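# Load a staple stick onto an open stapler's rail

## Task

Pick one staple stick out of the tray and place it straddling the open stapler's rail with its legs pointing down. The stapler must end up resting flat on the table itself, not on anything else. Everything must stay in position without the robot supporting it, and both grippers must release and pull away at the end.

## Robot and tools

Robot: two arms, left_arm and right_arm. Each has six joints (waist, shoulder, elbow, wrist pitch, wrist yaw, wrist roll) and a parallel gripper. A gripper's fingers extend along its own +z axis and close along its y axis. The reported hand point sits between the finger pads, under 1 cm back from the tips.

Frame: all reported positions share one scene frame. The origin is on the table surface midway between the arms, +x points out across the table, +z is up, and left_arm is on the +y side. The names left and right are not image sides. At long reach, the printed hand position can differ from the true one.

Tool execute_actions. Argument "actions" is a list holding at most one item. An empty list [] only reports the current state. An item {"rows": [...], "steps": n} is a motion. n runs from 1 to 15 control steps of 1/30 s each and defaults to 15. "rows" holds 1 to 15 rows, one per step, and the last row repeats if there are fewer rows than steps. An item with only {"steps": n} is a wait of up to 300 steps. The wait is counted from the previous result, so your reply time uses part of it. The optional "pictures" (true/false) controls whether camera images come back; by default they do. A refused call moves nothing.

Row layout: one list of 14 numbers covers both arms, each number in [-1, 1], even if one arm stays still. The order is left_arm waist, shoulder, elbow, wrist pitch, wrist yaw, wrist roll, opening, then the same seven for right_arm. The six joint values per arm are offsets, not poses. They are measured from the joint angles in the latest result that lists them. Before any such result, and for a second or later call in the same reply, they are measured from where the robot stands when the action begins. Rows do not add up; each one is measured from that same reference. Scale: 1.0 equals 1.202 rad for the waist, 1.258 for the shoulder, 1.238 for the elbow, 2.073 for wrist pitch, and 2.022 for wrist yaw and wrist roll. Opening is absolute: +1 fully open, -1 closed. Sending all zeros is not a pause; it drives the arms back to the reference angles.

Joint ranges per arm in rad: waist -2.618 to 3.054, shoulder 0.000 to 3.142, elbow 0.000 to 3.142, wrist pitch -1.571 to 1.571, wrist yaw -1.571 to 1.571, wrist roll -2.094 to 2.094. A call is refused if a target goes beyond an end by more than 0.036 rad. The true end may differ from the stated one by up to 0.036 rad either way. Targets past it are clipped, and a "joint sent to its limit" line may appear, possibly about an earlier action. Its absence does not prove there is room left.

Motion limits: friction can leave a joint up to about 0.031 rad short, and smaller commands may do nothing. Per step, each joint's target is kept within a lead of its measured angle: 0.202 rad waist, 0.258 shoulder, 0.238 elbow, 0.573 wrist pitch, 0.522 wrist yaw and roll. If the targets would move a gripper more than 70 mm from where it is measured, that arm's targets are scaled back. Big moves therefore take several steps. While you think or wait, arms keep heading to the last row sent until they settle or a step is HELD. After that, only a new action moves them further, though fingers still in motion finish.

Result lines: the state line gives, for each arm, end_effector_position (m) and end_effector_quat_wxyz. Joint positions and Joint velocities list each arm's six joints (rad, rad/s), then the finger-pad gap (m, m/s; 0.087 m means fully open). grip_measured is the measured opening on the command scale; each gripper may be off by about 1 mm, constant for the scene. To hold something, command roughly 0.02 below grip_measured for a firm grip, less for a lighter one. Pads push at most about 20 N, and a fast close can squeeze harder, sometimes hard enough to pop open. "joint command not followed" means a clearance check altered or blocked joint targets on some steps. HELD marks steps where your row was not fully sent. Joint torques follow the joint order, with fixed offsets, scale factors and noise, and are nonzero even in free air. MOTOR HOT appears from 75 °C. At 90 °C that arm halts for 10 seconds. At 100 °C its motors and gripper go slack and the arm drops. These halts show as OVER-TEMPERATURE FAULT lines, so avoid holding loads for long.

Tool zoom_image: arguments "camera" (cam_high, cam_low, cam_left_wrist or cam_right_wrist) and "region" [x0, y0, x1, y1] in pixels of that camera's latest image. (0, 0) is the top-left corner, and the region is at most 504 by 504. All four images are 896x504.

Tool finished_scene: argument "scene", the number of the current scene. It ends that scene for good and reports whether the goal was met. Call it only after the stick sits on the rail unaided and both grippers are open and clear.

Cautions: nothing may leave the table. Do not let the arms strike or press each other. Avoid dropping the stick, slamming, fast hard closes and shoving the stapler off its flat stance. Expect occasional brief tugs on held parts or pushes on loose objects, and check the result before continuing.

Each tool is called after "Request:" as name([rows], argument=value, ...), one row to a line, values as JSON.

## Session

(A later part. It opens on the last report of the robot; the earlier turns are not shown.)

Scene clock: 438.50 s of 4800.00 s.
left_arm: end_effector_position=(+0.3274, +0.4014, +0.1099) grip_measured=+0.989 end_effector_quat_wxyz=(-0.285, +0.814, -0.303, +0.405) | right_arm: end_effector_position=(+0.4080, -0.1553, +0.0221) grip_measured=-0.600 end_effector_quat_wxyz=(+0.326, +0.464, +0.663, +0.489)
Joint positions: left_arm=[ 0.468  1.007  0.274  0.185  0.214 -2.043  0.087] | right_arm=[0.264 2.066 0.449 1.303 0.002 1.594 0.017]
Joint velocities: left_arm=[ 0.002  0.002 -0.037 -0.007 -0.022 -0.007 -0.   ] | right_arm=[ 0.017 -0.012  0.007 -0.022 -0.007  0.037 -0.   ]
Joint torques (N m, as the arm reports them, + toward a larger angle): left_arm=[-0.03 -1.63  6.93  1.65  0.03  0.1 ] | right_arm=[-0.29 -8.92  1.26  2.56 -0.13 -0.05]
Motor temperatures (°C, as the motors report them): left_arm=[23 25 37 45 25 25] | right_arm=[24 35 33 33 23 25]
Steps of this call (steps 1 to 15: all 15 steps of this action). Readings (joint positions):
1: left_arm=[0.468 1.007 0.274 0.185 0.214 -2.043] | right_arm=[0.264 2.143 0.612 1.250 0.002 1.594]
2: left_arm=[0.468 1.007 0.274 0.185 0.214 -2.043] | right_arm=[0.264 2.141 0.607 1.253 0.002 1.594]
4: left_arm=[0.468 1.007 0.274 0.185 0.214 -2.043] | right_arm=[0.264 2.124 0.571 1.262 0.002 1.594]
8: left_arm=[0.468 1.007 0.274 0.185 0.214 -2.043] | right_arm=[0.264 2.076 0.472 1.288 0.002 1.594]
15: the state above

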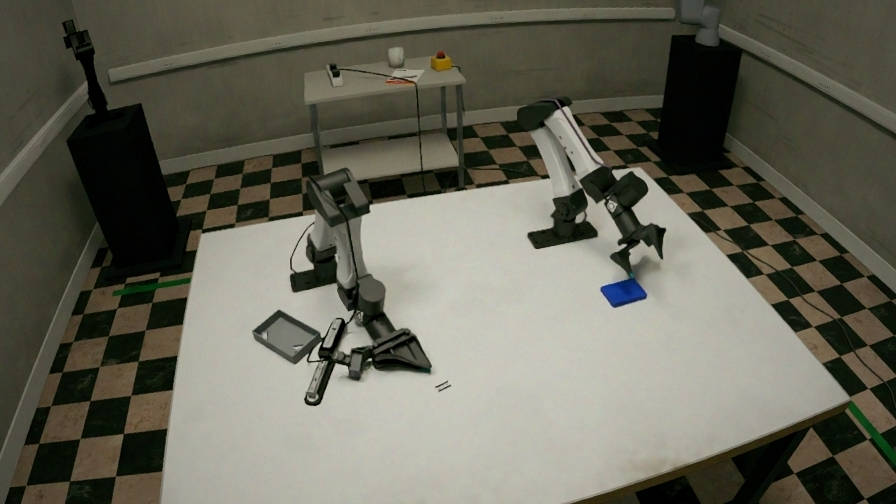

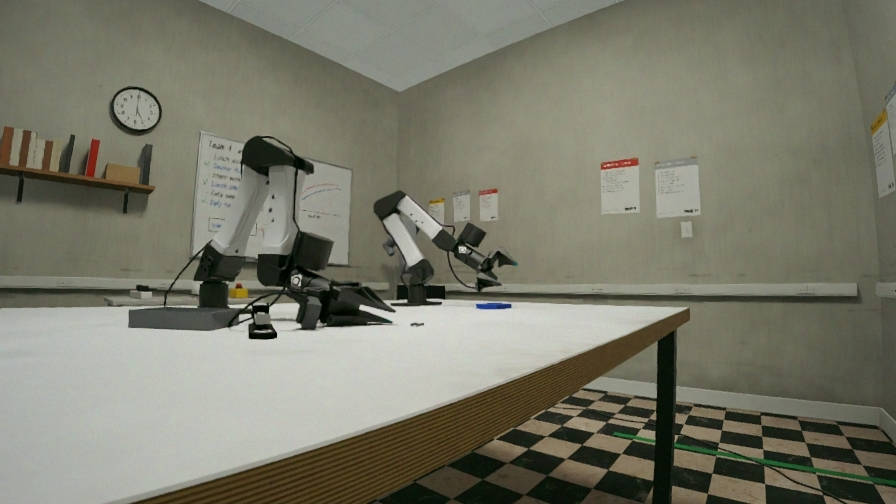

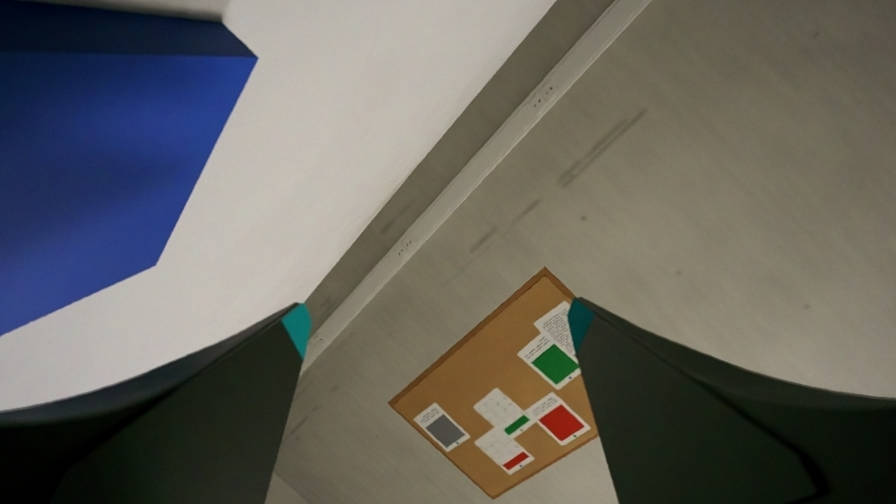

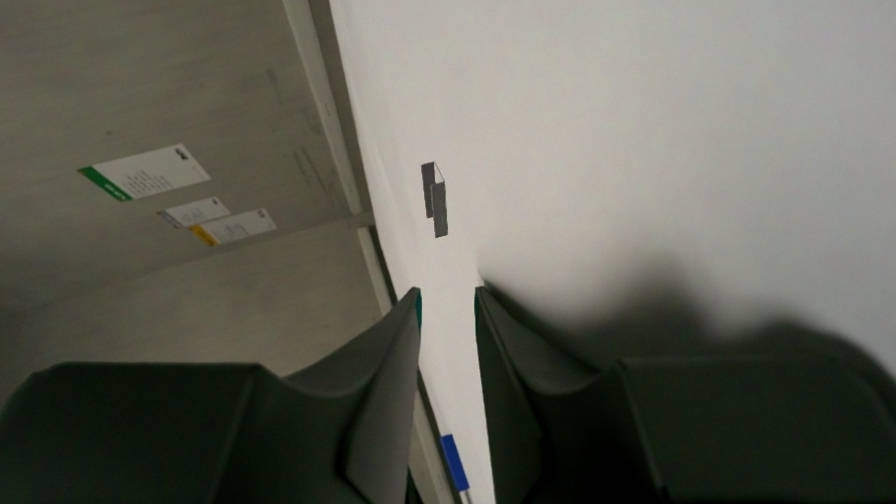

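Request:
execute_actions([
  {"rows": [[0,0,0,0,0,0,1, 0,-0.08,-0.05,0.1,0,0,0.1]], "steps": 10},
], pictures=false)

Request:
execute_actions([
  {"rows": [[0,0,0,0,0,0,1, 0.07,0,0,0,0,-0.788,0.1]], "steps": 15},
], pictures=false)

Request:
execute_actions([
  {"steps": 30},
])

Scene clock: 466.73 s of 4800.00 s.
left_arm: end_effector_position=(+0.3274, +0.4014, +0.1099) grip_measured=+0.989 end_effector_quat_wxyz=(-0.285, +0.814, -0.303, +0.405) | right_arm: end_effector_position=(+0.4117, -0.1538, +0.0907) grip_measured=+0.100 end_effector_quat_wxyz=(+0.376, +0.421, +0.604, +0.562)
Joint positions: left_arm=[ 0.468  1.007  0.274  0.185  0.214 -2.043  0.087] | right_arm=[0.264 1.98  0.417 1.477 0.002 1.59  0.048]
Joint velocities: left_arm=[ 0.002 -0.007 -0.012  0.022 -0.081  0.022 -0.   ] | right_arm=[-0.007  0.007  0.002  0.081 -0.066 -0.007  0.002]
Joint torques (N m, as the arm reports them, + toward a larger angle): left_arm=[ 0.   -1.6   6.82  1.65  0.    0.1 ] | right_arm=[-0.33 -7.81  1.04  2.56 -0.15 -0.02]
Motor temperatures (°C, as the motors report them): left_arm=[23 25 38 45 25 25] | right_arm=[24 36 31 36 23 25]
Steps of this call (steps 1 to 15: the robot went on to your last target; steps 16 to 90: nothing new was sent; then 24.90 s passed at rest; steps 91 to 100: all 10 steps of this action). Readings (joint positions):
91: left_arm=[0.468 1.007 0.274 0.185 0.214 -2.043] | right_arm=[0.264 2.058 0.443 1.326 0.002 1.590]
92: left_arm=[0.468 1.007 0.274 0.185 0.214 -2.043] | right_arm=[0.264 2.034 0.431 1.360 0.002 1.590]
94: left_arm=[0.468 1.007 0.274 0.185 0.214 -2.043] | right_arm=[0.264 1.994 0.418 1.415 0.002 1.590]
98: left_arm=[0.468 1.007 0.274 0.185 0.214 -2.043] | right_arm=[0.264 1.980 0.417 1.471 0.002 1.590]
100: the state above

Scene clock: 467.23 s of 4800.00 s.
left_arm: end_effector_position=(+0.3274, +0.4014, +0.1099) grip_measured=+0.989 end_effector_quat_wxyz=(-0.285, +0.814, -0.303, +0.405) | right_arm: end_effector_position=(+0.4051, -0.1528, +0.0494) grip_measured=+0.100 end_effector_quat_wxyz=(+0.638, -0.087, +0.732, +0.224)
Joint positions: left_arm=[ 0.468  1.007  0.274  0.185  0.214 -2.043  0.087] | right_arm=[0.347 1.98  0.417 1.477 0.002 0.218 0.048]
Joint velocities: left_arm=[ 0.012 -0.002 -0.002  0.022  0.007 -0.037 -0.   ] | right_arm=[ 0.012  0.012 -0.002 -0.066 -0.007 -1.473  0.001]
Joint torques (N m, as the arm reports them, + toward a larger angle): left_arm=[ 0.07 -1.66  6.95  1.65 -0.01  0.09] | right_arm=[-0.22 -6.74  3.67  2.31 -0.17 -0.05]
Motor temperatures (°C, as the motors report them): left_arm=[23 25 38 45 25 25] | right_arm=[24 36 31 36 23 25]
Steps of this call (steps 1 to 15: all 15 steps of this action). Readings (joint positions):
1: left_arm=[0.468 1.007 0.274 0.185 0.214 -2.043] | right_arm=[0.273 1.980 0.417 1.477 0.007 1.513]
2: left_arm=[0.468 1.007 0.274 0.185 0.214 -2.043] | right_arm=[0.291 1.980 0.417 1.477 0.009 1.413]
4: left_arm=[0.468 1.007 0.274 0.185 0.214 -2.043] | right_arm=[0.331 1.980 0.417 1.477 0.006 1.215]
8: left_arm=[0.468 1.007 0.274 0.185 0.214 -2.043] | right_arm=[0.347 1.980 0.417 1.477 0.002 0.819]
15: the state above

Scene clock: 468.23 s of 4800.00 s.
left_arm: end_effector_position=(+0.3274, +0.4014, +0.1099) grip_measured=+0.989 end_effector_quat_wxyz=(-0.285, +0.814, -0.303, +0.405) | right_arm: end_effector_position=(+0.4089, -0.1607, +0.0484) grip_measured=+0.100 end_effector_quat_wxyz=(+0.658, -0.165, +0.718, +0.154)
Joint positions: left_arm=[ 0.468  1.007  0.274  0.185  0.214 -2.043  0.087] | right_arm=[0.347 1.98  0.417 1.477 0.002 0.005 0.048]
Joint velocities: left_arm=[-0.002  0.012  0.012 -0.022 -0.037 -0.007  0.   ] | right_arm=[-0.012  0.002 -0.002 -0.022  0.066 -0.051 -0.   ]
Joint torques (N m, as the arm reports them, + toward a larger angle): left_arm=[ 0.1  -1.62  6.92  1.66 -0.02  0.08] | right_arm=[-0.23 -6.73  3.68  2.32 -0.16 -0.07]
Motor temperatures (°C, as the motors report them): left_arm=[23 25 38 45 25 25] | right_arm=[24 36 31 36 23 25]
Steps of this call (steps 1 to 30: the robot went on to your last target). Readings (joint positions):
1: left_arm=[0.468 1.007 0.274 0.185 0.214 -2.043] | right_arm=[0.347 1.980 0.417 1.477 0.002 0.175]
2: left_arm=[0.468 1.007 0.274 0.185 0.214 -2.043] | right_arm=[0.347 1.980 0.417 1.477 0.002 0.141]
4: left_arm=[0.468 1.007 0.274 0.185 0.214 -2.043] | right_arm=[0.347 1.980 0.417 1.477 0.002 0.092]
8: left_arm=[0.468 1.007 0.274 0.185 0.214 -2.043] | right_arm=[0.347 1.980 0.417 1.477 0.002 0.040]
30: the state above
All arms were judged still, so your last target was given up. Only a new action makes them travel on or press farther. Fingers that are still opening or closing keep moving.

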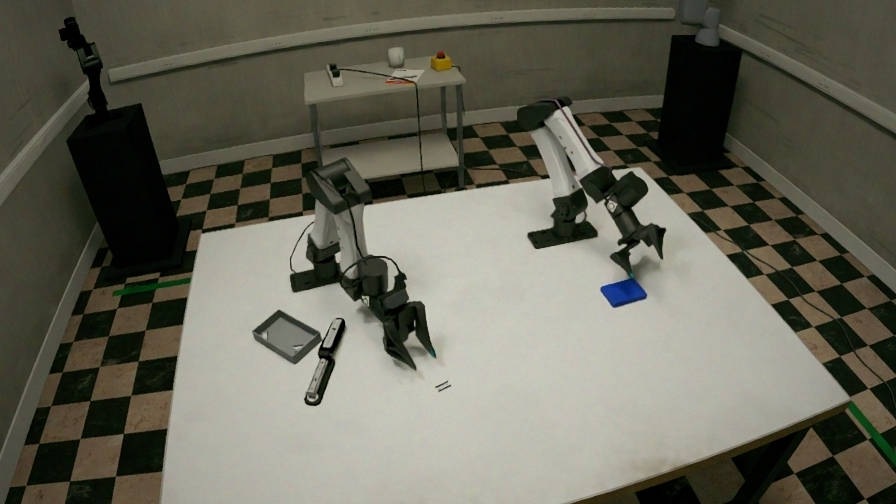

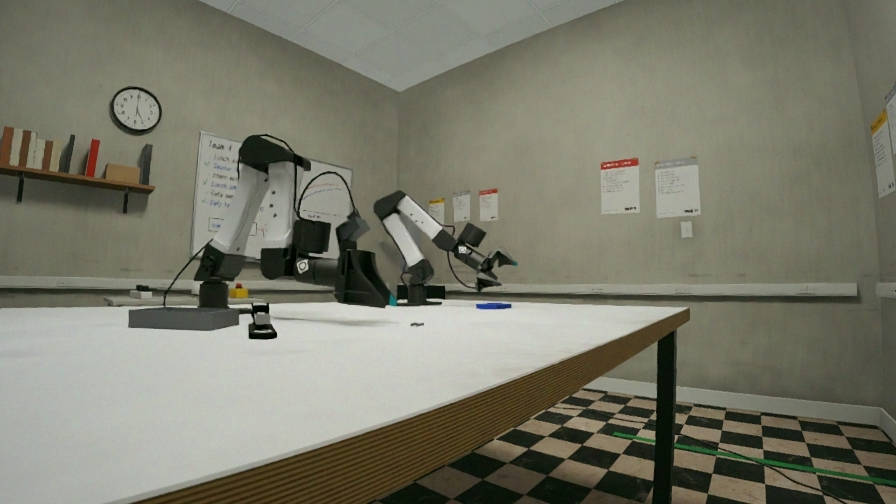

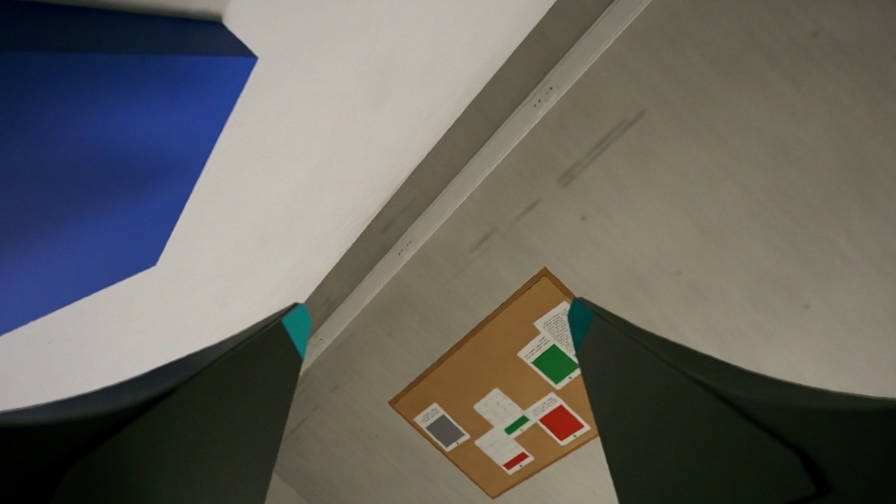

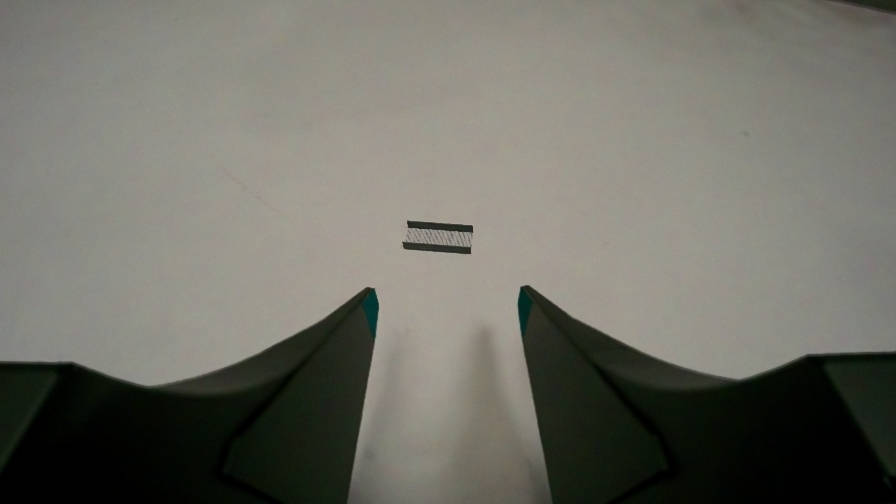

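Request:
execute_actions([
  {"rows": [[0,0,0,0,0,0,1, 0.005,0.1,0,0.045,0,0,0.1]], "steps": 15},
], pictures=false)

Request:
execute_actions([
  {"rows": [[0,0,0,0,0,0,1, 0,0.02,0.04,-0.01,0,0,0.1],[0,0,0,0,0,0,1, 0,0.03,0.07,-0.02,0,0,0.1],[0,0,0,0,0,0,1, 0,0.045,0.1,-0.03,0,0,0.1],[0,0,0,0,0,0,1, 0,0.06,0.13,-0.04,0,0,0.1]], "steps": 15},
])

Scene clock: 476.07 s of 4800.00 s.
left_arm: end_effector_position=(+0.3274, +0.4014, +0.1099) grip_measured=+0.989 end_effector_quat_wxyz=(-0.285, +0.814, -0.303, +0.405) | right_arm: end_effector_position=(+0.4048, -0.1628, +0.0178) grip_measured=+0.100 end_effector_quat_wxyz=(+0.641, -0.169, +0.733, +0.150)
Joint positions: left_arm=[ 0.468  1.007  0.274  0.185  0.214 -2.043  0.087] | right_arm=[0.347 2.095 0.417 1.545 0.002 0.004 0.048]
Joint velocities: left_arm=[-0.007  0.007  0.012 -0.095  0.007 -0.081  0.001] | right_arm=[-0.017  0.002  0.002 -0.022  0.022  0.037  0.   ]
Joint torques (N m, as the arm reports them, + toward a larger angle): left_arm=[ 0.01 -1.58  6.89  1.64 -0.01  0.09] | right_arm=[ 0.18 -6.16  2.95  2.59 -0.16  0.03]
Motor temperatures (°C, as the motors report them): left_arm=[23 25 38 45 25 25] | right_arm=[24 35 31 36 23 25]
Steps of this call (steps 1 to 90: nothing new was sent; then 4.33 s passed at rest; steps 91 to 105: all 15 steps of this action). Readings (joint positions):
91: left_arm=[0.468 1.007 0.274 0.185 0.214 -2.043] | right_arm=[0.347 1.995 0.417 1.496 0.002 0.005]
92: left_arm=[0.468 1.007 0.274 0.185 0.214 -2.043] | right_arm=[0.347 2.023 0.417 1.523 0.002 0.005]
94: left_arm=[0.468 1.007 0.274 0.185 0.214 -2.043] | right_arm=[0.347 2.076 0.417 1.530 0.002 0.005]
98: left_arm=[0.468 1.007 0.274 0.185 0.214 -2.043] | right_arm=[0.347 2.095 0.417 1.543 0.002 0.004]
105: the state above

Scene clock: 476.57 s of 4800.00 s.
left_arm: end_effector_position=(+0.3274, +0.4014, +0.1099) grip_measured=+0.989 end_effector_quat_wxyz=(-0.285, +0.814, -0.303, +0.405) | right_arm: end_effector_position=(+0.4350, -0.1479, +0.0171) grip_measured=+0.100 end_effector_quat_wxyz=(+0.648, -0.168, +0.728, +0.152)
Joint positions: left_arm=[ 0.468  1.007  0.274  0.185  0.214 -2.043  0.087] | right_arm=[0.347 2.154 0.554 1.485 0.002 0.004 0.048]
Joint velocities: left_arm=[-0.002  0.002 -0.002 -0.022  0.037 -0.037 -0.   ] | right_arm=[ 0.017 -0.012  0.007  0.007 -0.037 -0.007 -0.002]
Joint torques (N m, as the arm reports them, + toward a larger angle): left_arm=[ 0.   -1.63  6.82  1.69 -0.01  0.07] | right_arm=[-0.29 -6.61  5.59  2.06 -0.16  0.01]
Motor temperatures (°C, as the motors report them): left_arm=[23 25 38 45 25 25] | right_arm=[24 35 32 36 23 25]
Steps of this call (steps 1 to 15: all 15 steps of this action). Readings (joint positions):
1: left_arm=[0.468 1.007 0.274 0.185 0.214 -2.043] | right_arm=[0.347 2.095 0.420 1.543 0.002 0.004]
2: left_arm=[0.468 1.007 0.274 0.185 0.214 -2.043] | right_arm=[0.347 2.099 0.431 1.539 0.002 0.004]
4: left_arm=[0.468 1.007 0.274 0.185 0.214 -2.043] | right_arm=[0.347 2.124 0.486 1.521 0.002 0.004]
8: left_arm=[0.468 1.007 0.274 0.185 0.214 -2.043] | right_arm=[0.347 2.154 0.553 1.490 0.002 0.004]
15: the state above

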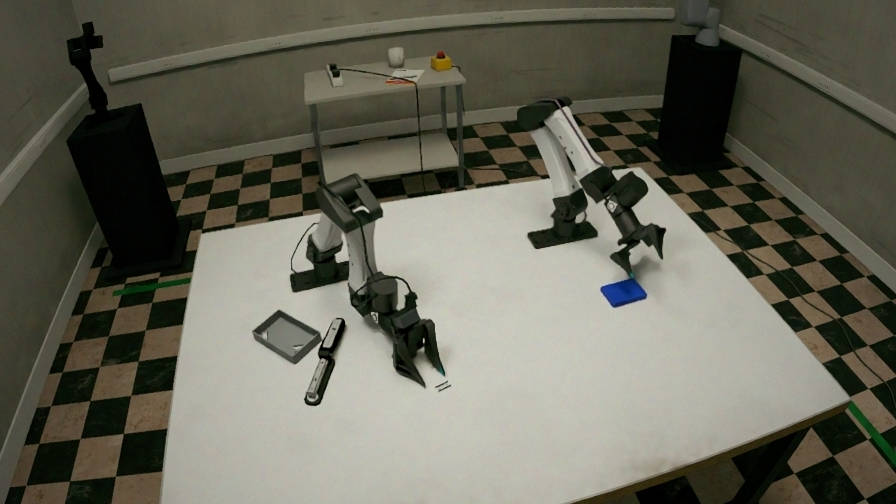

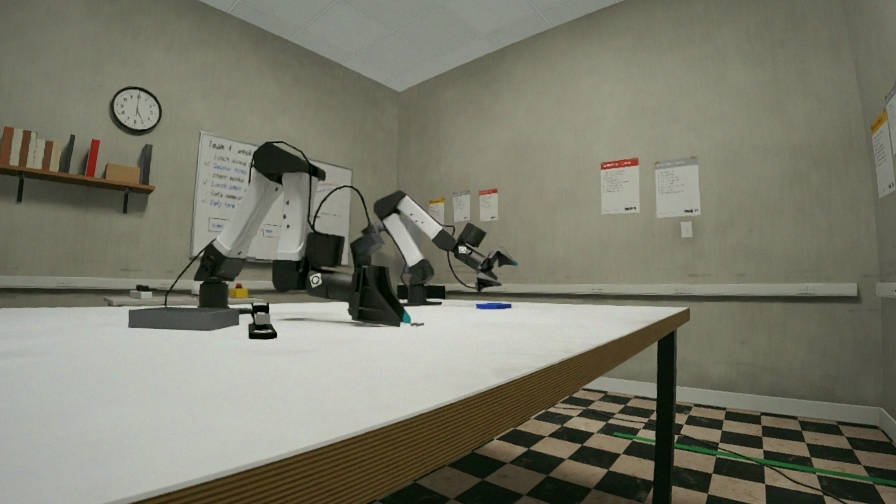

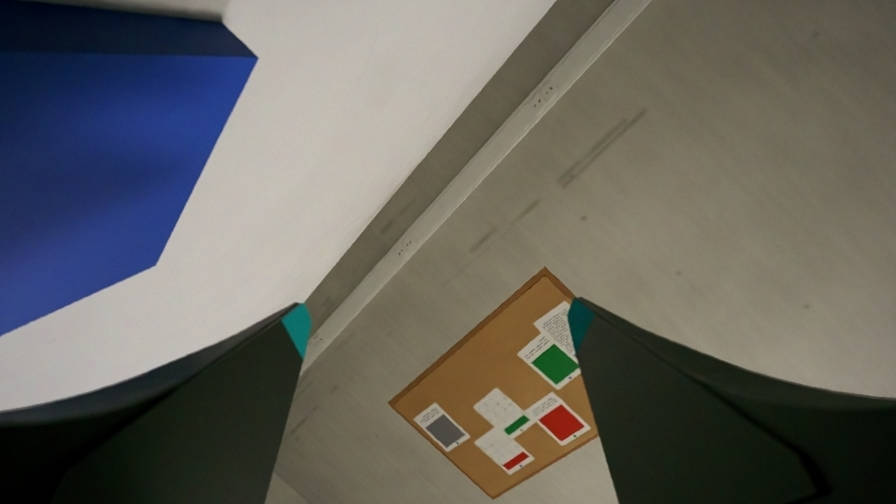

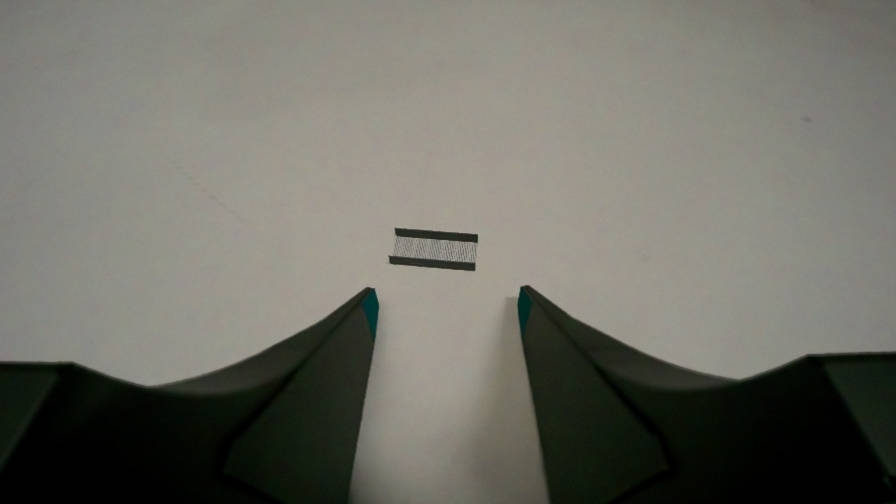

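Request:
execute_actions([
  {"rows": [[0,0,0,0,0,0,1, 0,0.03,0.03,-0.01,0,0,0.3],[0,0,0,0,0,0,1, 0,0.045,0.06,-0.02,0,0,0.3],[0,0,0,0,0,0,1, 0,0.06,0.09,-0.03,0,0,0.3],[0,0,0,0,0,0,1, 0,0.075,0.12,-0.04,0,0,0.3]], "steps": 15},
])

Scene clock: 482.67 s of 4800.00 s.
left_arm: end_effector_position=(+0.3274, +0.4014, +0.1099) grip_measured=+0.989 end_effector_quat_wxyz=(-0.285, +0.814, -0.303, +0.405) | right_arm: end_effector_position=(+0.4620, -0.1343, +0.0170) grip_measured=+0.300 end_effector_quat_wxyz=(+0.658, -0.166, +0.718, +0.155)
Joint positions: left_arm=[ 0.468  1.007  0.274  0.185  0.214 -2.043  0.087] | right_arm=[0.347 2.224 0.678 1.461 0.001 0.004 0.057]
Joint velocities: left_arm=[ 0.002 -0.007  0.012  0.037 -0.066 -0.051  0.   ] | right_arm=[-0.017 -0.022  0.002  0.081  0.037  0.037  0.003]
Joint torques (N m, as the arm reports them, + toward a larger angle): left_arm=[-0.08 -1.62  6.87  1.66 -0.01  0.1 ] | right_arm=[-0.29 -6.73  5.91  1.67 -0.15  0.01]
Motor temperatures (°C, as the motors report them): left_arm=[23 25 38 45 25 25] | right_arm=[24 34 32 36 23 25]
Steps of this call (steps 1 to 15: the robot went on to your last target; steps 16 to 90: nothing new was sent; then 2.60 s passed at rest; steps 91 to 105: all 15 steps of this action). Readings (joint positions):
91: left_arm=[0.468 1.007 0.274 0.185 0.214 -2.043] | right_arm=[0.347 2.156 0.554 1.485 0.002 0.004]
92: left_arm=[0.468 1.007 0.274 0.185 0.214 -2.043] | right_arm=[0.347 2.162 0.563 1.486 0.001 0.004]
94: left_arm=[0.468 1.007 0.274 0.185 0.214 -2.043] | right_arm=[0.347 2.192 0.613 1.480 0.001 0.004]
98: left_arm=[0.468 1.007 0.274 0.185 0.214 -2.043] | right_arm=[0.347 2.224 0.677 1.462 0.001 0.004]
105: the state above

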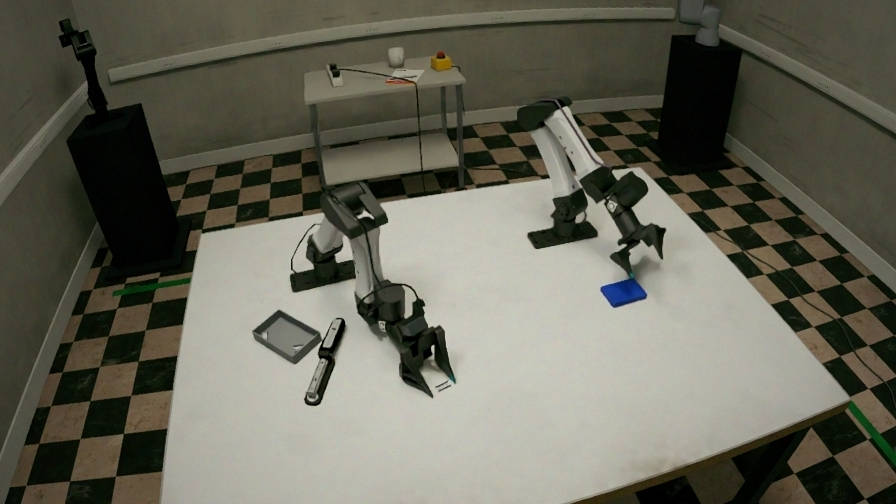

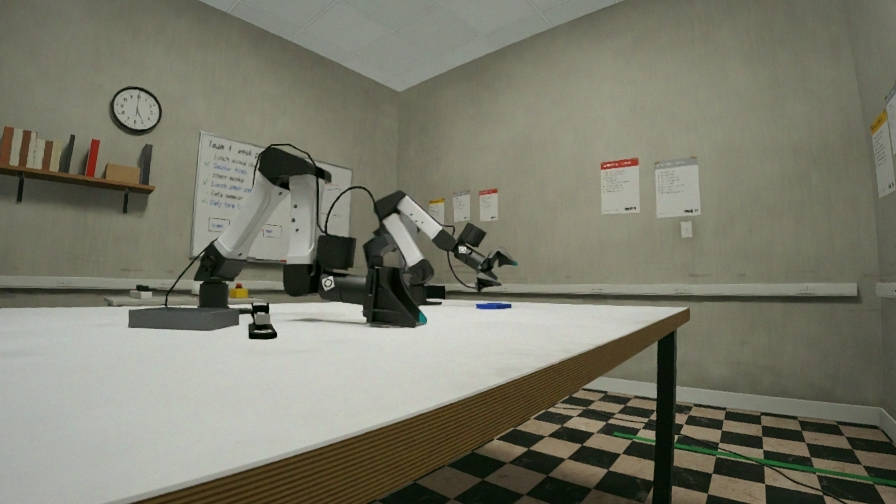

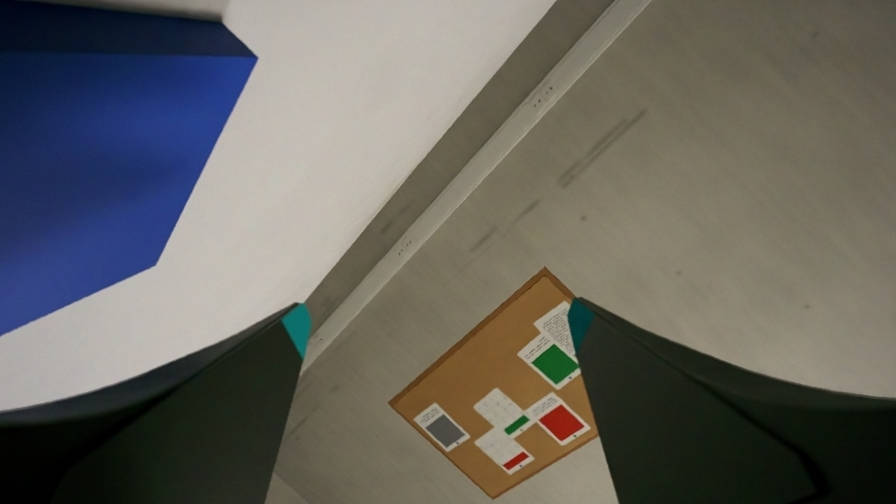

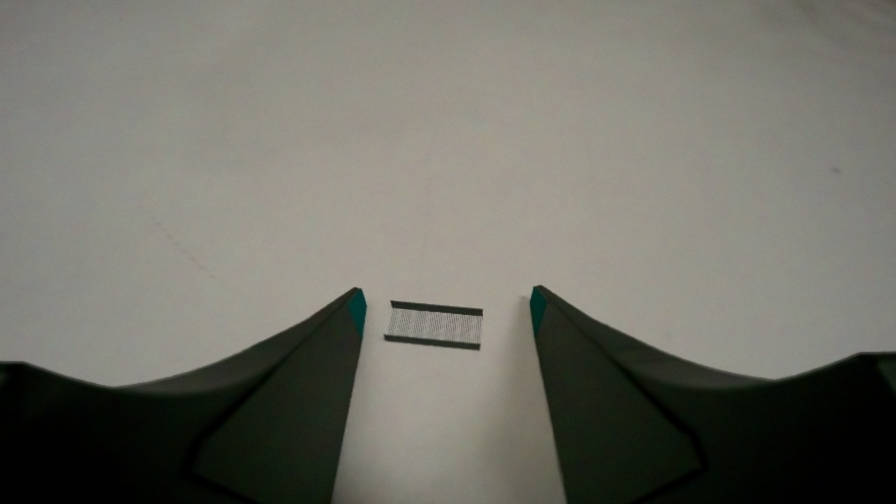

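Resting on table; close gradually.

Request:
execute_actions([
  {"rows": [[0,0,0,0,0,0,1, 0,0,0,0,0,0,0.2],[0,0,0,0,0,0,1, 0,0,0,0,0,0,0.1],[0,0,0,0,0,0,1, 0,0,0,0,0,0,0],[0,0,0,0,0,0,1, 0,0,0,0,0,0,-0.1],[0,0,0,0,0,0,1, 0,0,0,0,0,0,-0.2],[0,0,0,0,0,0,1, 0,0,0,0,0,0,-0.25],[0,0,0,0,0,0,1, 0,0,0,0,0,0,-0.3],[0,0,0,0,0,0,1, 0,0,0,0,0,0,-0.35],[0,0,0,0,0,0,1, 0,0,0,0,0,0,-0.4]], "steps": 15},
])

Scene clock: 491.00 s of 4800.00 s.
left_arm: end_effector_position=(+0.3274, +0.4014, +0.1099) grip_measured=+0.989 end_effector_quat_wxyz=(-0.285, +0.814, -0.303, +0.405) | right_arm: end_effector_position=(+0.4624, -0.1347, +0.0175) grip_measured=-0.395 end_effector_quat_wxyz=(+0.659, -0.165, +0.717, +0.154)
Joint positions: left_arm=[ 0.468  1.007  0.274  0.185  0.214 -2.043  0.087] | right_arm=[0.347 2.224 0.678 1.463 0.004 0.003 0.026]
Joint velocities: left_arm=[ 0.007 -0.002 -0.007  0.022 -0.037 -0.037  0.001] | right_arm=[-0.012  0.007 -0.002 -0.081 -0.007 -0.022 -0.   ]
Joint torques (N m, as the arm reports them, + toward a larger angle): left_arm=[ 0.01 -1.62  6.81  1.65  0.01  0.1 ] | right_arm=[-0.24 -8.63  3.75  2.29 -0.18  0.01]
Motor temperatures (°C, as the motors report them): left_arm=[23 25 38 45 25 25] | right_arm=[24 34 32 35 23 25]
Steps of this call (steps 1 to 15: the robot went on to your last target; steps 16 to 90: nothing new was sent; then 4.83 s passed at rest; steps 91 to 105: all 15 steps of this action). Readings (joint positions):
91: left_arm=[0.468 1.007 0.274 0.185 0.214 -2.043] | right_arm=[0.347 2.224 0.678 1.462 0.002 0.003]
92: left_arm=[0.468 1.007 0.274 0.185 0.214 -2.043] | right_arm=[0.347 2.224 0.678 1.462 0.004 0.003]
94: left_arm=[0.468 1.007 0.274 0.185 0.214 -2.043] | right_arm=[0.347 2.224 0.678 1.462 0.004 0.003]
98: left_arm=[0.468 1.007 0.274 0.185 0.214 -2.043] | right_arm=[0.347 2.224 0.678 1.462 0.004 0.003]
105: the state above

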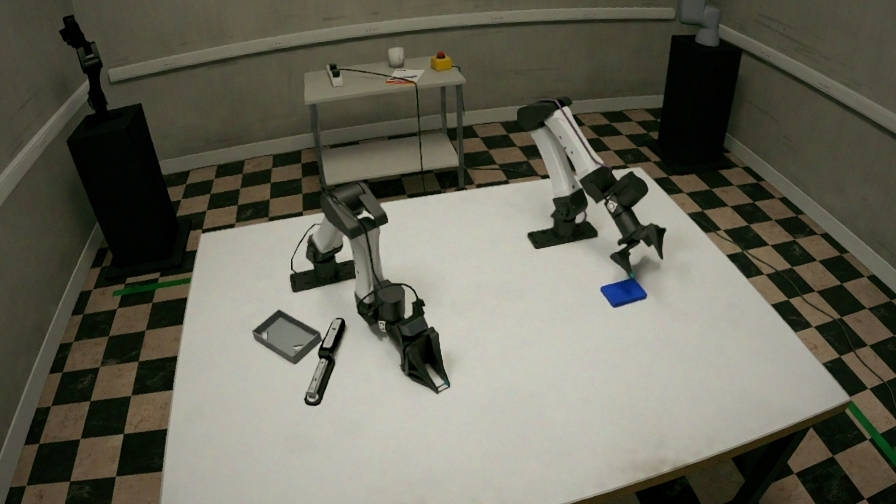

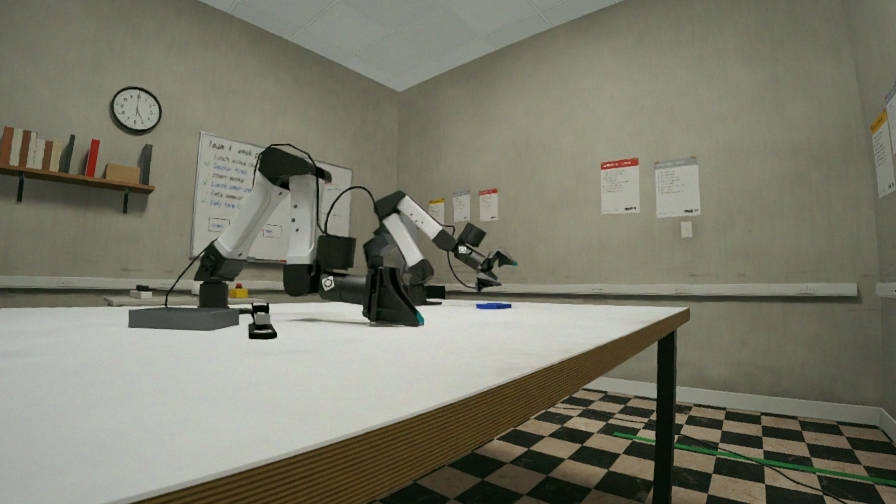

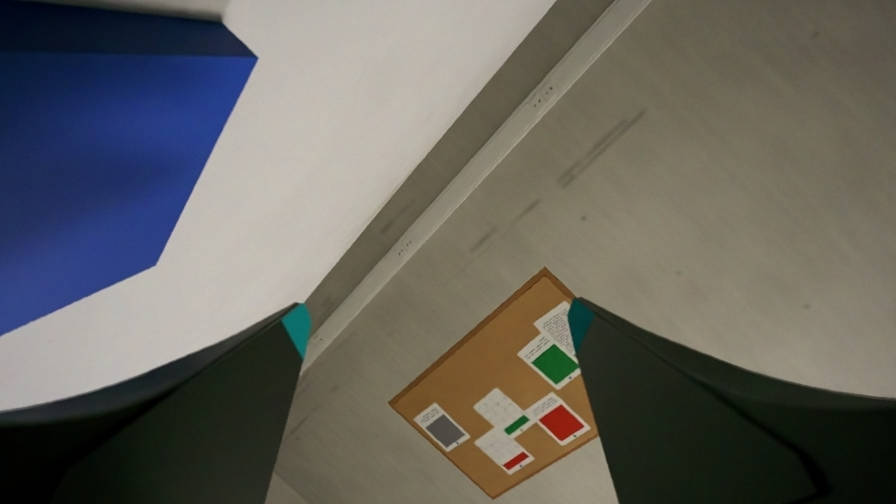

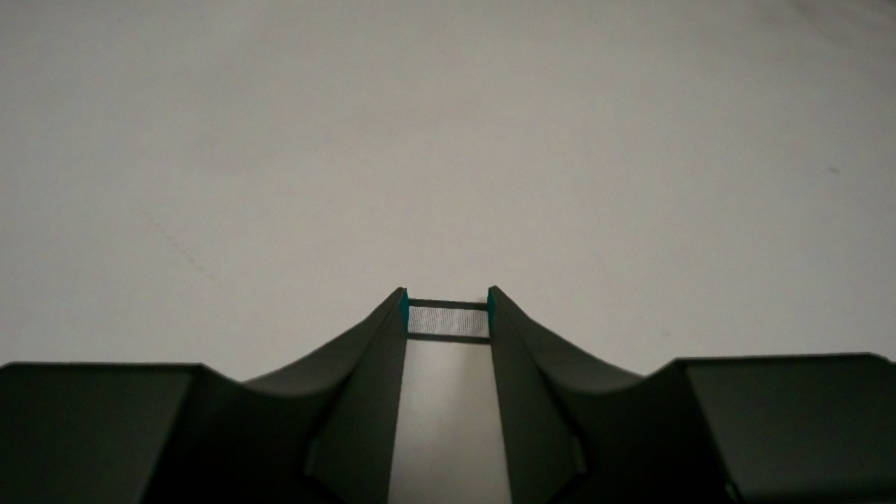

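Request:
execute_actions([
  {"rows": [[0,0,0,0,0,0,1, 0,-0.5,0.26,0,0,0,-0.43]], "steps": 15},
], pictures=false)

Request:
execute_actions([
  {"steps": 30},
], pictures=false)

Scene clock: 496.60 s of 4800.00 s.
left_arm: end_effector_position=(+0.3274, +0.4014, +0.1099) grip_measured=+0.989 end_effector_quat_wxyz=(-0.285, +0.814, -0.303, +0.405) | right_arm: end_effector_position=(+0.4946, -0.1188, +0.2683) grip_measured=-0.412 end_effector_quat_wxyz=(+0.826, -0.118, +0.516, +0.193)
Joint positions: left_arm=[ 0.468  1.007  0.274  0.185  0.214 -2.043  0.087] | right_arm=[0.347 1.872 0.895 1.432 0.004 0.003 0.026]
Joint velocities: left_arm=[ 0.002 -0.002 -0.012 -0.051 -0.051  0.066 -0.001] | right_arm=[-0.002 -0.906  0.188  0.022 -0.037  0.037 -0.001]
Joint torques (N m, as the arm reports them, + toward a larger angle): left_arm=[-0.05 -1.61  6.87  1.63 -0.01  0.11] | right_arm=[-0.29 -9.94  8.84  2.01 -0.16  0.02]
Motor temperatures (°C, as the motors report them): left_arm=[23 25 38 45 25 25] | right_arm=[24 34 32 36 23 25]
Steps of this call (steps 1 to 15: the robot went on to your last target; steps 16 to 90: nothing new was sent; then 2.10 s passed at rest; steps 91 to 105: all 15 steps of this action). Readings (joint positions):
91: left_arm=[0.468 1.007 0.274 0.185 0.214 -2.043] | right_arm=[0.347 2.216 0.683 1.456 0.004 0.003]
92: left_arm=[0.468 1.007 0.274 0.185 0.214 -2.043] | right_arm=[0.347 2.203 0.696 1.442 0.004 0.003]
94: left_arm=[0.468 1.007 0.274 0.185 0.214 -2.043] | right_arm=[0.347 2.165 0.732 1.435 0.004 0.003]
98: left_arm=[0.468 1.007 0.274 0.185 0.214 -2.043] | right_arm=[0.347 2.072 0.810 1.433 0.004 0.003]
105: the state above

Scene clock: 497.60 s of 4800.00 s.
left_arm: end_effector_position=(+0.3274, +0.4014, +0.1099) grip_measured=+0.989 end_effector_quat_wxyz=(-0.285, +0.814, -0.303, +0.405) | right_arm: end_effector_position=(+0.4308, -0.1503, +0.4469) grip_measured=-0.412 end_effector_quat_wxyz=(+0.912, -0.077, +0.342, +0.214)
Joint positions: left_arm=[ 0.468  1.007  0.274  0.185  0.214 -2.043  0.087] | right_arm=[0.347 1.594 0.983 1.467 0.004 0.003 0.026]
Joint velocities: left_arm=[-0.002 -0.017 -0.002  0.037  0.095 -0.037 -0.   ] | right_arm=[-0.032 -0.017  0.002 -0.007  0.066  0.051 -0.   ]
Joint torques (N m, as the arm reports them, + toward a larger angle): left_arm=[ 0.   -1.74  6.87  1.66 -0.01  0.09] | right_arm=[-0.27 -6.22  8.47  1.14 -0.17  0.02]
Motor temperatures (°C, as the motors report them): left_arm=[23 25 38 45 25 25] | right_arm=[24 34 32 36 23 25]
Steps of this call (steps 1 to 30: the robot went on to your last target). Readings (joint positions):
1: left_arm=[0.468 1.007 0.274 0.185 0.214 -2.043] | right_arm=[0.347 1.840 0.901 1.433 0.004 0.003]
2: left_arm=[0.468 1.007 0.274 0.185 0.214 -2.043] | right_arm=[0.347 1.807 0.907 1.433 0.004 0.003]
4: left_arm=[0.468 1.007 0.274 0.185 0.214 -2.043] | right_arm=[0.347 1.743 0.921 1.433 0.004 0.003]
8: left_arm=[0.468 1.007 0.274 0.185 0.214 -2.043] | right_arm=[0.347 1.634 0.962 1.441 0.004 0.003]
30: the state above
All arms were judged still, so your last target was given up. Only a new action makes them travel on or press farther. Fingers that are still opening or closing keep moving.

Request:
execute_actions([
  {"rows": [[0,0,0,0,0,0,1, 0,0.29,0.4,-1,0,0,-0.43]], "steps": 15},
], pictures=false)

Request:
execute_actions([
  {"steps": 60},
], pictures=false)

Scene clock: 504.50 s of 4800.00 s.
left_arm: end_effector_position=(+0.3274, +0.4014, +0.1099) grip_measured=+0.989 end_effector_quat_wxyz=(-0.285, +0.814, -0.303, +0.405) | right_arm: end_effector_position=(+0.5677, -0.0827, +0.2503) grip_measured=-0.412 end_effector_quat_wxyz=(+0.690, -0.158, +0.688, +0.161)
Joint positions: left_arm=[ 0.468  1.007  0.274  0.185  0.214 -2.043  0.087] | right_arm=[0.347 1.945 1.432 0.515 0.004 0.003 0.026]
Joint velocities: left_arm=[-0.022  0.002 -0.002 -0.051 -0.051  0.007  0.001] | right_arm=[ 0.007 -0.012  0.09  -2.381  0.022  0.037 -0.001]
Joint torques (N m, as the arm reports them, + toward a larger angle): left_arm=[ 0.03 -1.58  6.86  1.65 -0.01  0.12] | right_arm=[-0.3  -9.34 10.73  2.37 -0.16  0.02]
Motor temperatures (°C, as the motors report them): left_arm=[23 25 38 45 25 25] | right_arm=[24 34 33 35 23 25]
Steps of this call (steps 1 to 90: nothing new was sent; then 3.40 s passed at rest; steps 91 to 105: all 15 steps of this action). Readings (joint positions):
91: left_arm=[0.468 1.007 0.274 0.185 0.214 -2.043] | right_arm=[0.347 1.605 0.996 1.450 0.004 0.003]
92: left_arm=[0.468 1.007 0.274 0.185 0.214 -2.043] | right_arm=[0.347 1.627 1.030 1.416 0.004 0.003]
94: left_arm=[0.468 1.007 0.274 0.185 0.214 -2.043] | right_arm=[0.347 1.687 1.096 1.337 0.004 0.003]
98: left_arm=[0.468 1.007 0.274 0.185 0.214 -2.043] | right_arm=[0.347 1.825 1.236 1.130 0.004 0.003]
105: the state above

Scene clock: 506.50 s of 4800.00 s.
left_arm: end_effector_position=(+0.3274, +0.4014, +0.1099) grip_measured=+0.989 end_effector_quat_wxyz=(-0.285, +0.814, -0.303, +0.405) | right_arm: end_effector_position=(+0.4113, -0.1599, +0.0482) grip_measured=-0.412 end_effector_quat_wxyz=(+0.223, -0.219, +0.949, +0.050)
Joint positions: left_arm=[ 0.468  1.007  0.274  0.185  0.214 -2.043  0.087] | right_arm=[ 0.347  1.952  1.437 -0.594  0.004  0.003  0.026]
Joint velocities: left_arm=[-0.002 -0.012 -0.022  0.095  0.022 -0.051 -0.   ] | right_arm=[-0.012 -0.002 -0.017  0.022  0.007 -0.007  0.001]
Joint torques (N m, as the arm reports them, + toward a larger angle): left_arm=[-0.01 -1.65  6.92  1.63  0.    0.1 ] | right_arm=[-0.3  -9.01 11.01  1.28 -0.15  0.02]
Motor temperatures (°C, as the motors report them): left_arm=[23 25 38 45 25 25] | right_arm=[24 34 34 34 23 25]
Steps of this call (steps 1 to 45: the robot went on to your last target; steps 46 to 60: nothing new was sent). Readings (joint positions):
1: left_arm=[0.468 1.007 0.274 0.185 0.214 -2.043] | right_arm=[0.347 1.945 1.434 0.433 0.004 0.003]
2: left_arm=[0.468 1.007 0.274 0.185 0.214 -2.043] | right_arm=[0.347 1.945 1.436 0.352 0.004 0.003]
4: left_arm=[0.468 1.007 0.274 0.185 0.214 -2.043] | right_arm=[0.347 1.945 1.437 0.192 0.004 0.003]
8: left_arm=[0.468 1.007 0.274 0.185 0.214 -2.043] | right_arm=[0.347 1.945 1.437 -0.131 0.004 0.003]
60: the state above
All arms were judged still, so your last target was given up. Only a new action makes them travel on or press farther. Fingers that are still opening or closing keep moving.

Request:
execute_actions([
  {"rows": [[0,0,0,0,0,0,1, 0,0,0,-0.263,0,0,-0.43]], "steps": 15},
])

Scene clock: 511.23 s of 4800.00 s.
left_arm: end_effector_position=(+0.3274, +0.4014, +0.1099) grip_measured=+0.989 end_effector_quat_wxyz=(-0.285, +0.814, -0.303, +0.405) | right_arm: end_effector_position=(+0.2970, -0.2164, +0.0435) grip_measured=-0.412 end_effector_quat_wxyz=(-0.023, -0.226, +0.974, -0.008)
Joint positions: left_arm=[ 0.468  1.007  0.274  0.185  0.214 -2.043  0.087] | right_arm=[ 0.347  1.951  1.438 -1.107  0.004  0.003  0.026]
Joint velocities: left_arm=[ 0.007  0.012  0.017  0.051 -0.051 -0.037  0.001] | right_arm=[ 0.007  0.002  0.002 -0.11   0.051 -0.022  0.   ]
Joint torques (N m, as the arm reports them, + toward a larger angle): left_arm=[ 0.05 -1.63  6.9   1.65  0.01  0.09] | right_arm=[-0.29 -8.77  6.28  0.19 -0.15  0.02]
Motor temperatures (°C, as the motors report them): left_arm=[23 25 38 45 25 25] | right_arm=[24 34 35 34 23 25]
Steps of this call (steps 1 to 90: nothing new was sent; then 1.23 s passed at rest; steps 91 to 105: all 15 steps of this action). Readings (joint positions):
91: left_arm=[0.468 1.007 0.274 0.185 0.214 -2.043] | right_arm=[0.347 1.952 1.438 -0.628 0.004 0.003]
92: left_arm=[0.468 1.007 0.274 0.185 0.214 -2.043] | right_arm=[0.347 1.951 1.438 -0.689 0.004 0.003]
94: left_arm=[0.468 1.007 0.274 0.185 0.214 -2.043] | right_arm=[0.347 1.951 1.438 -0.829 0.004 0.003]
98: left_arm=[0.468 1.007 0.274 0.185 0.214 -2.043] | right_arm=[0.347 1.951 1.438 -1.019 0.004 0.003]
105: the state above

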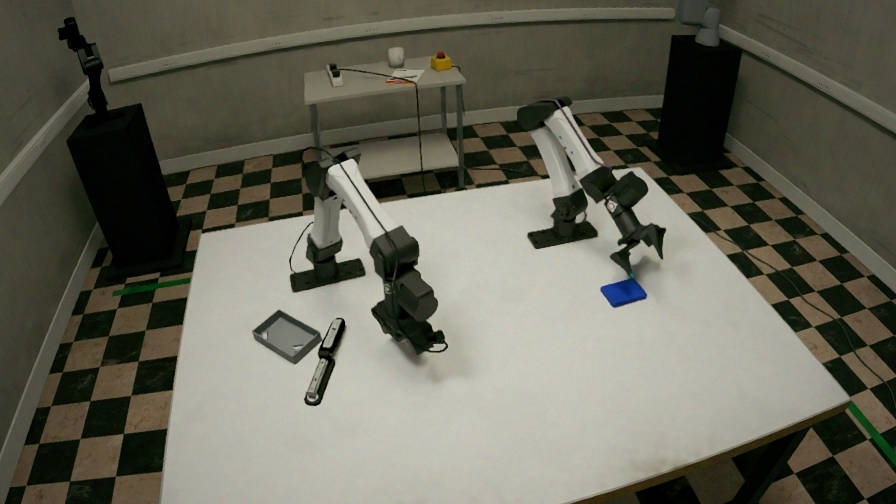

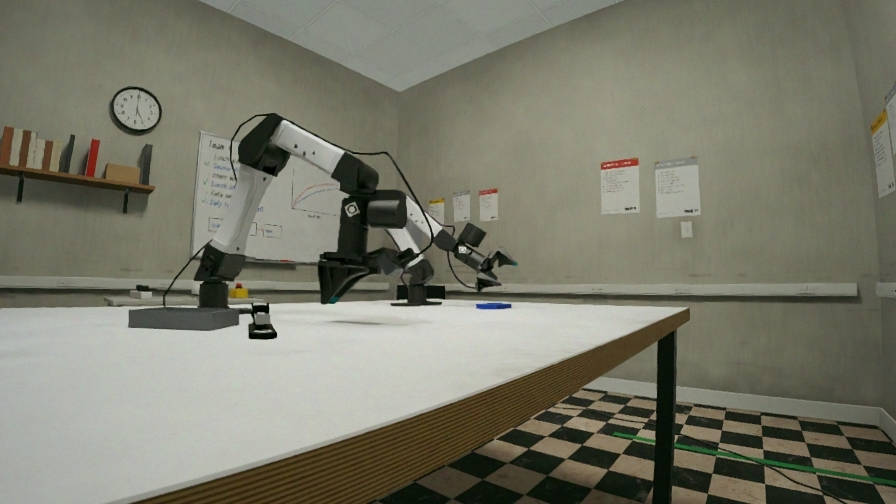

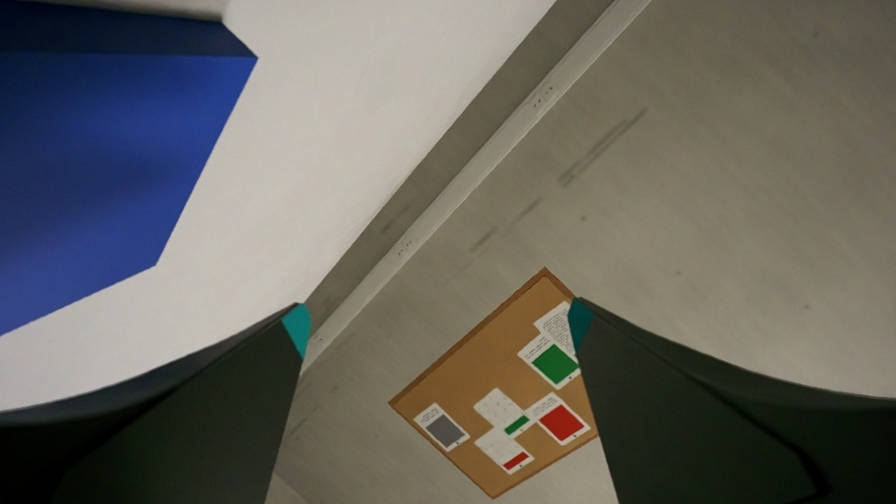

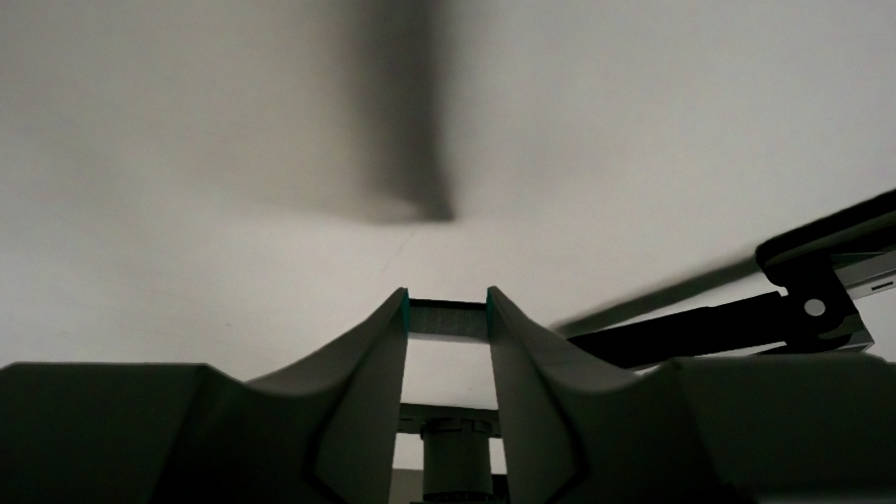

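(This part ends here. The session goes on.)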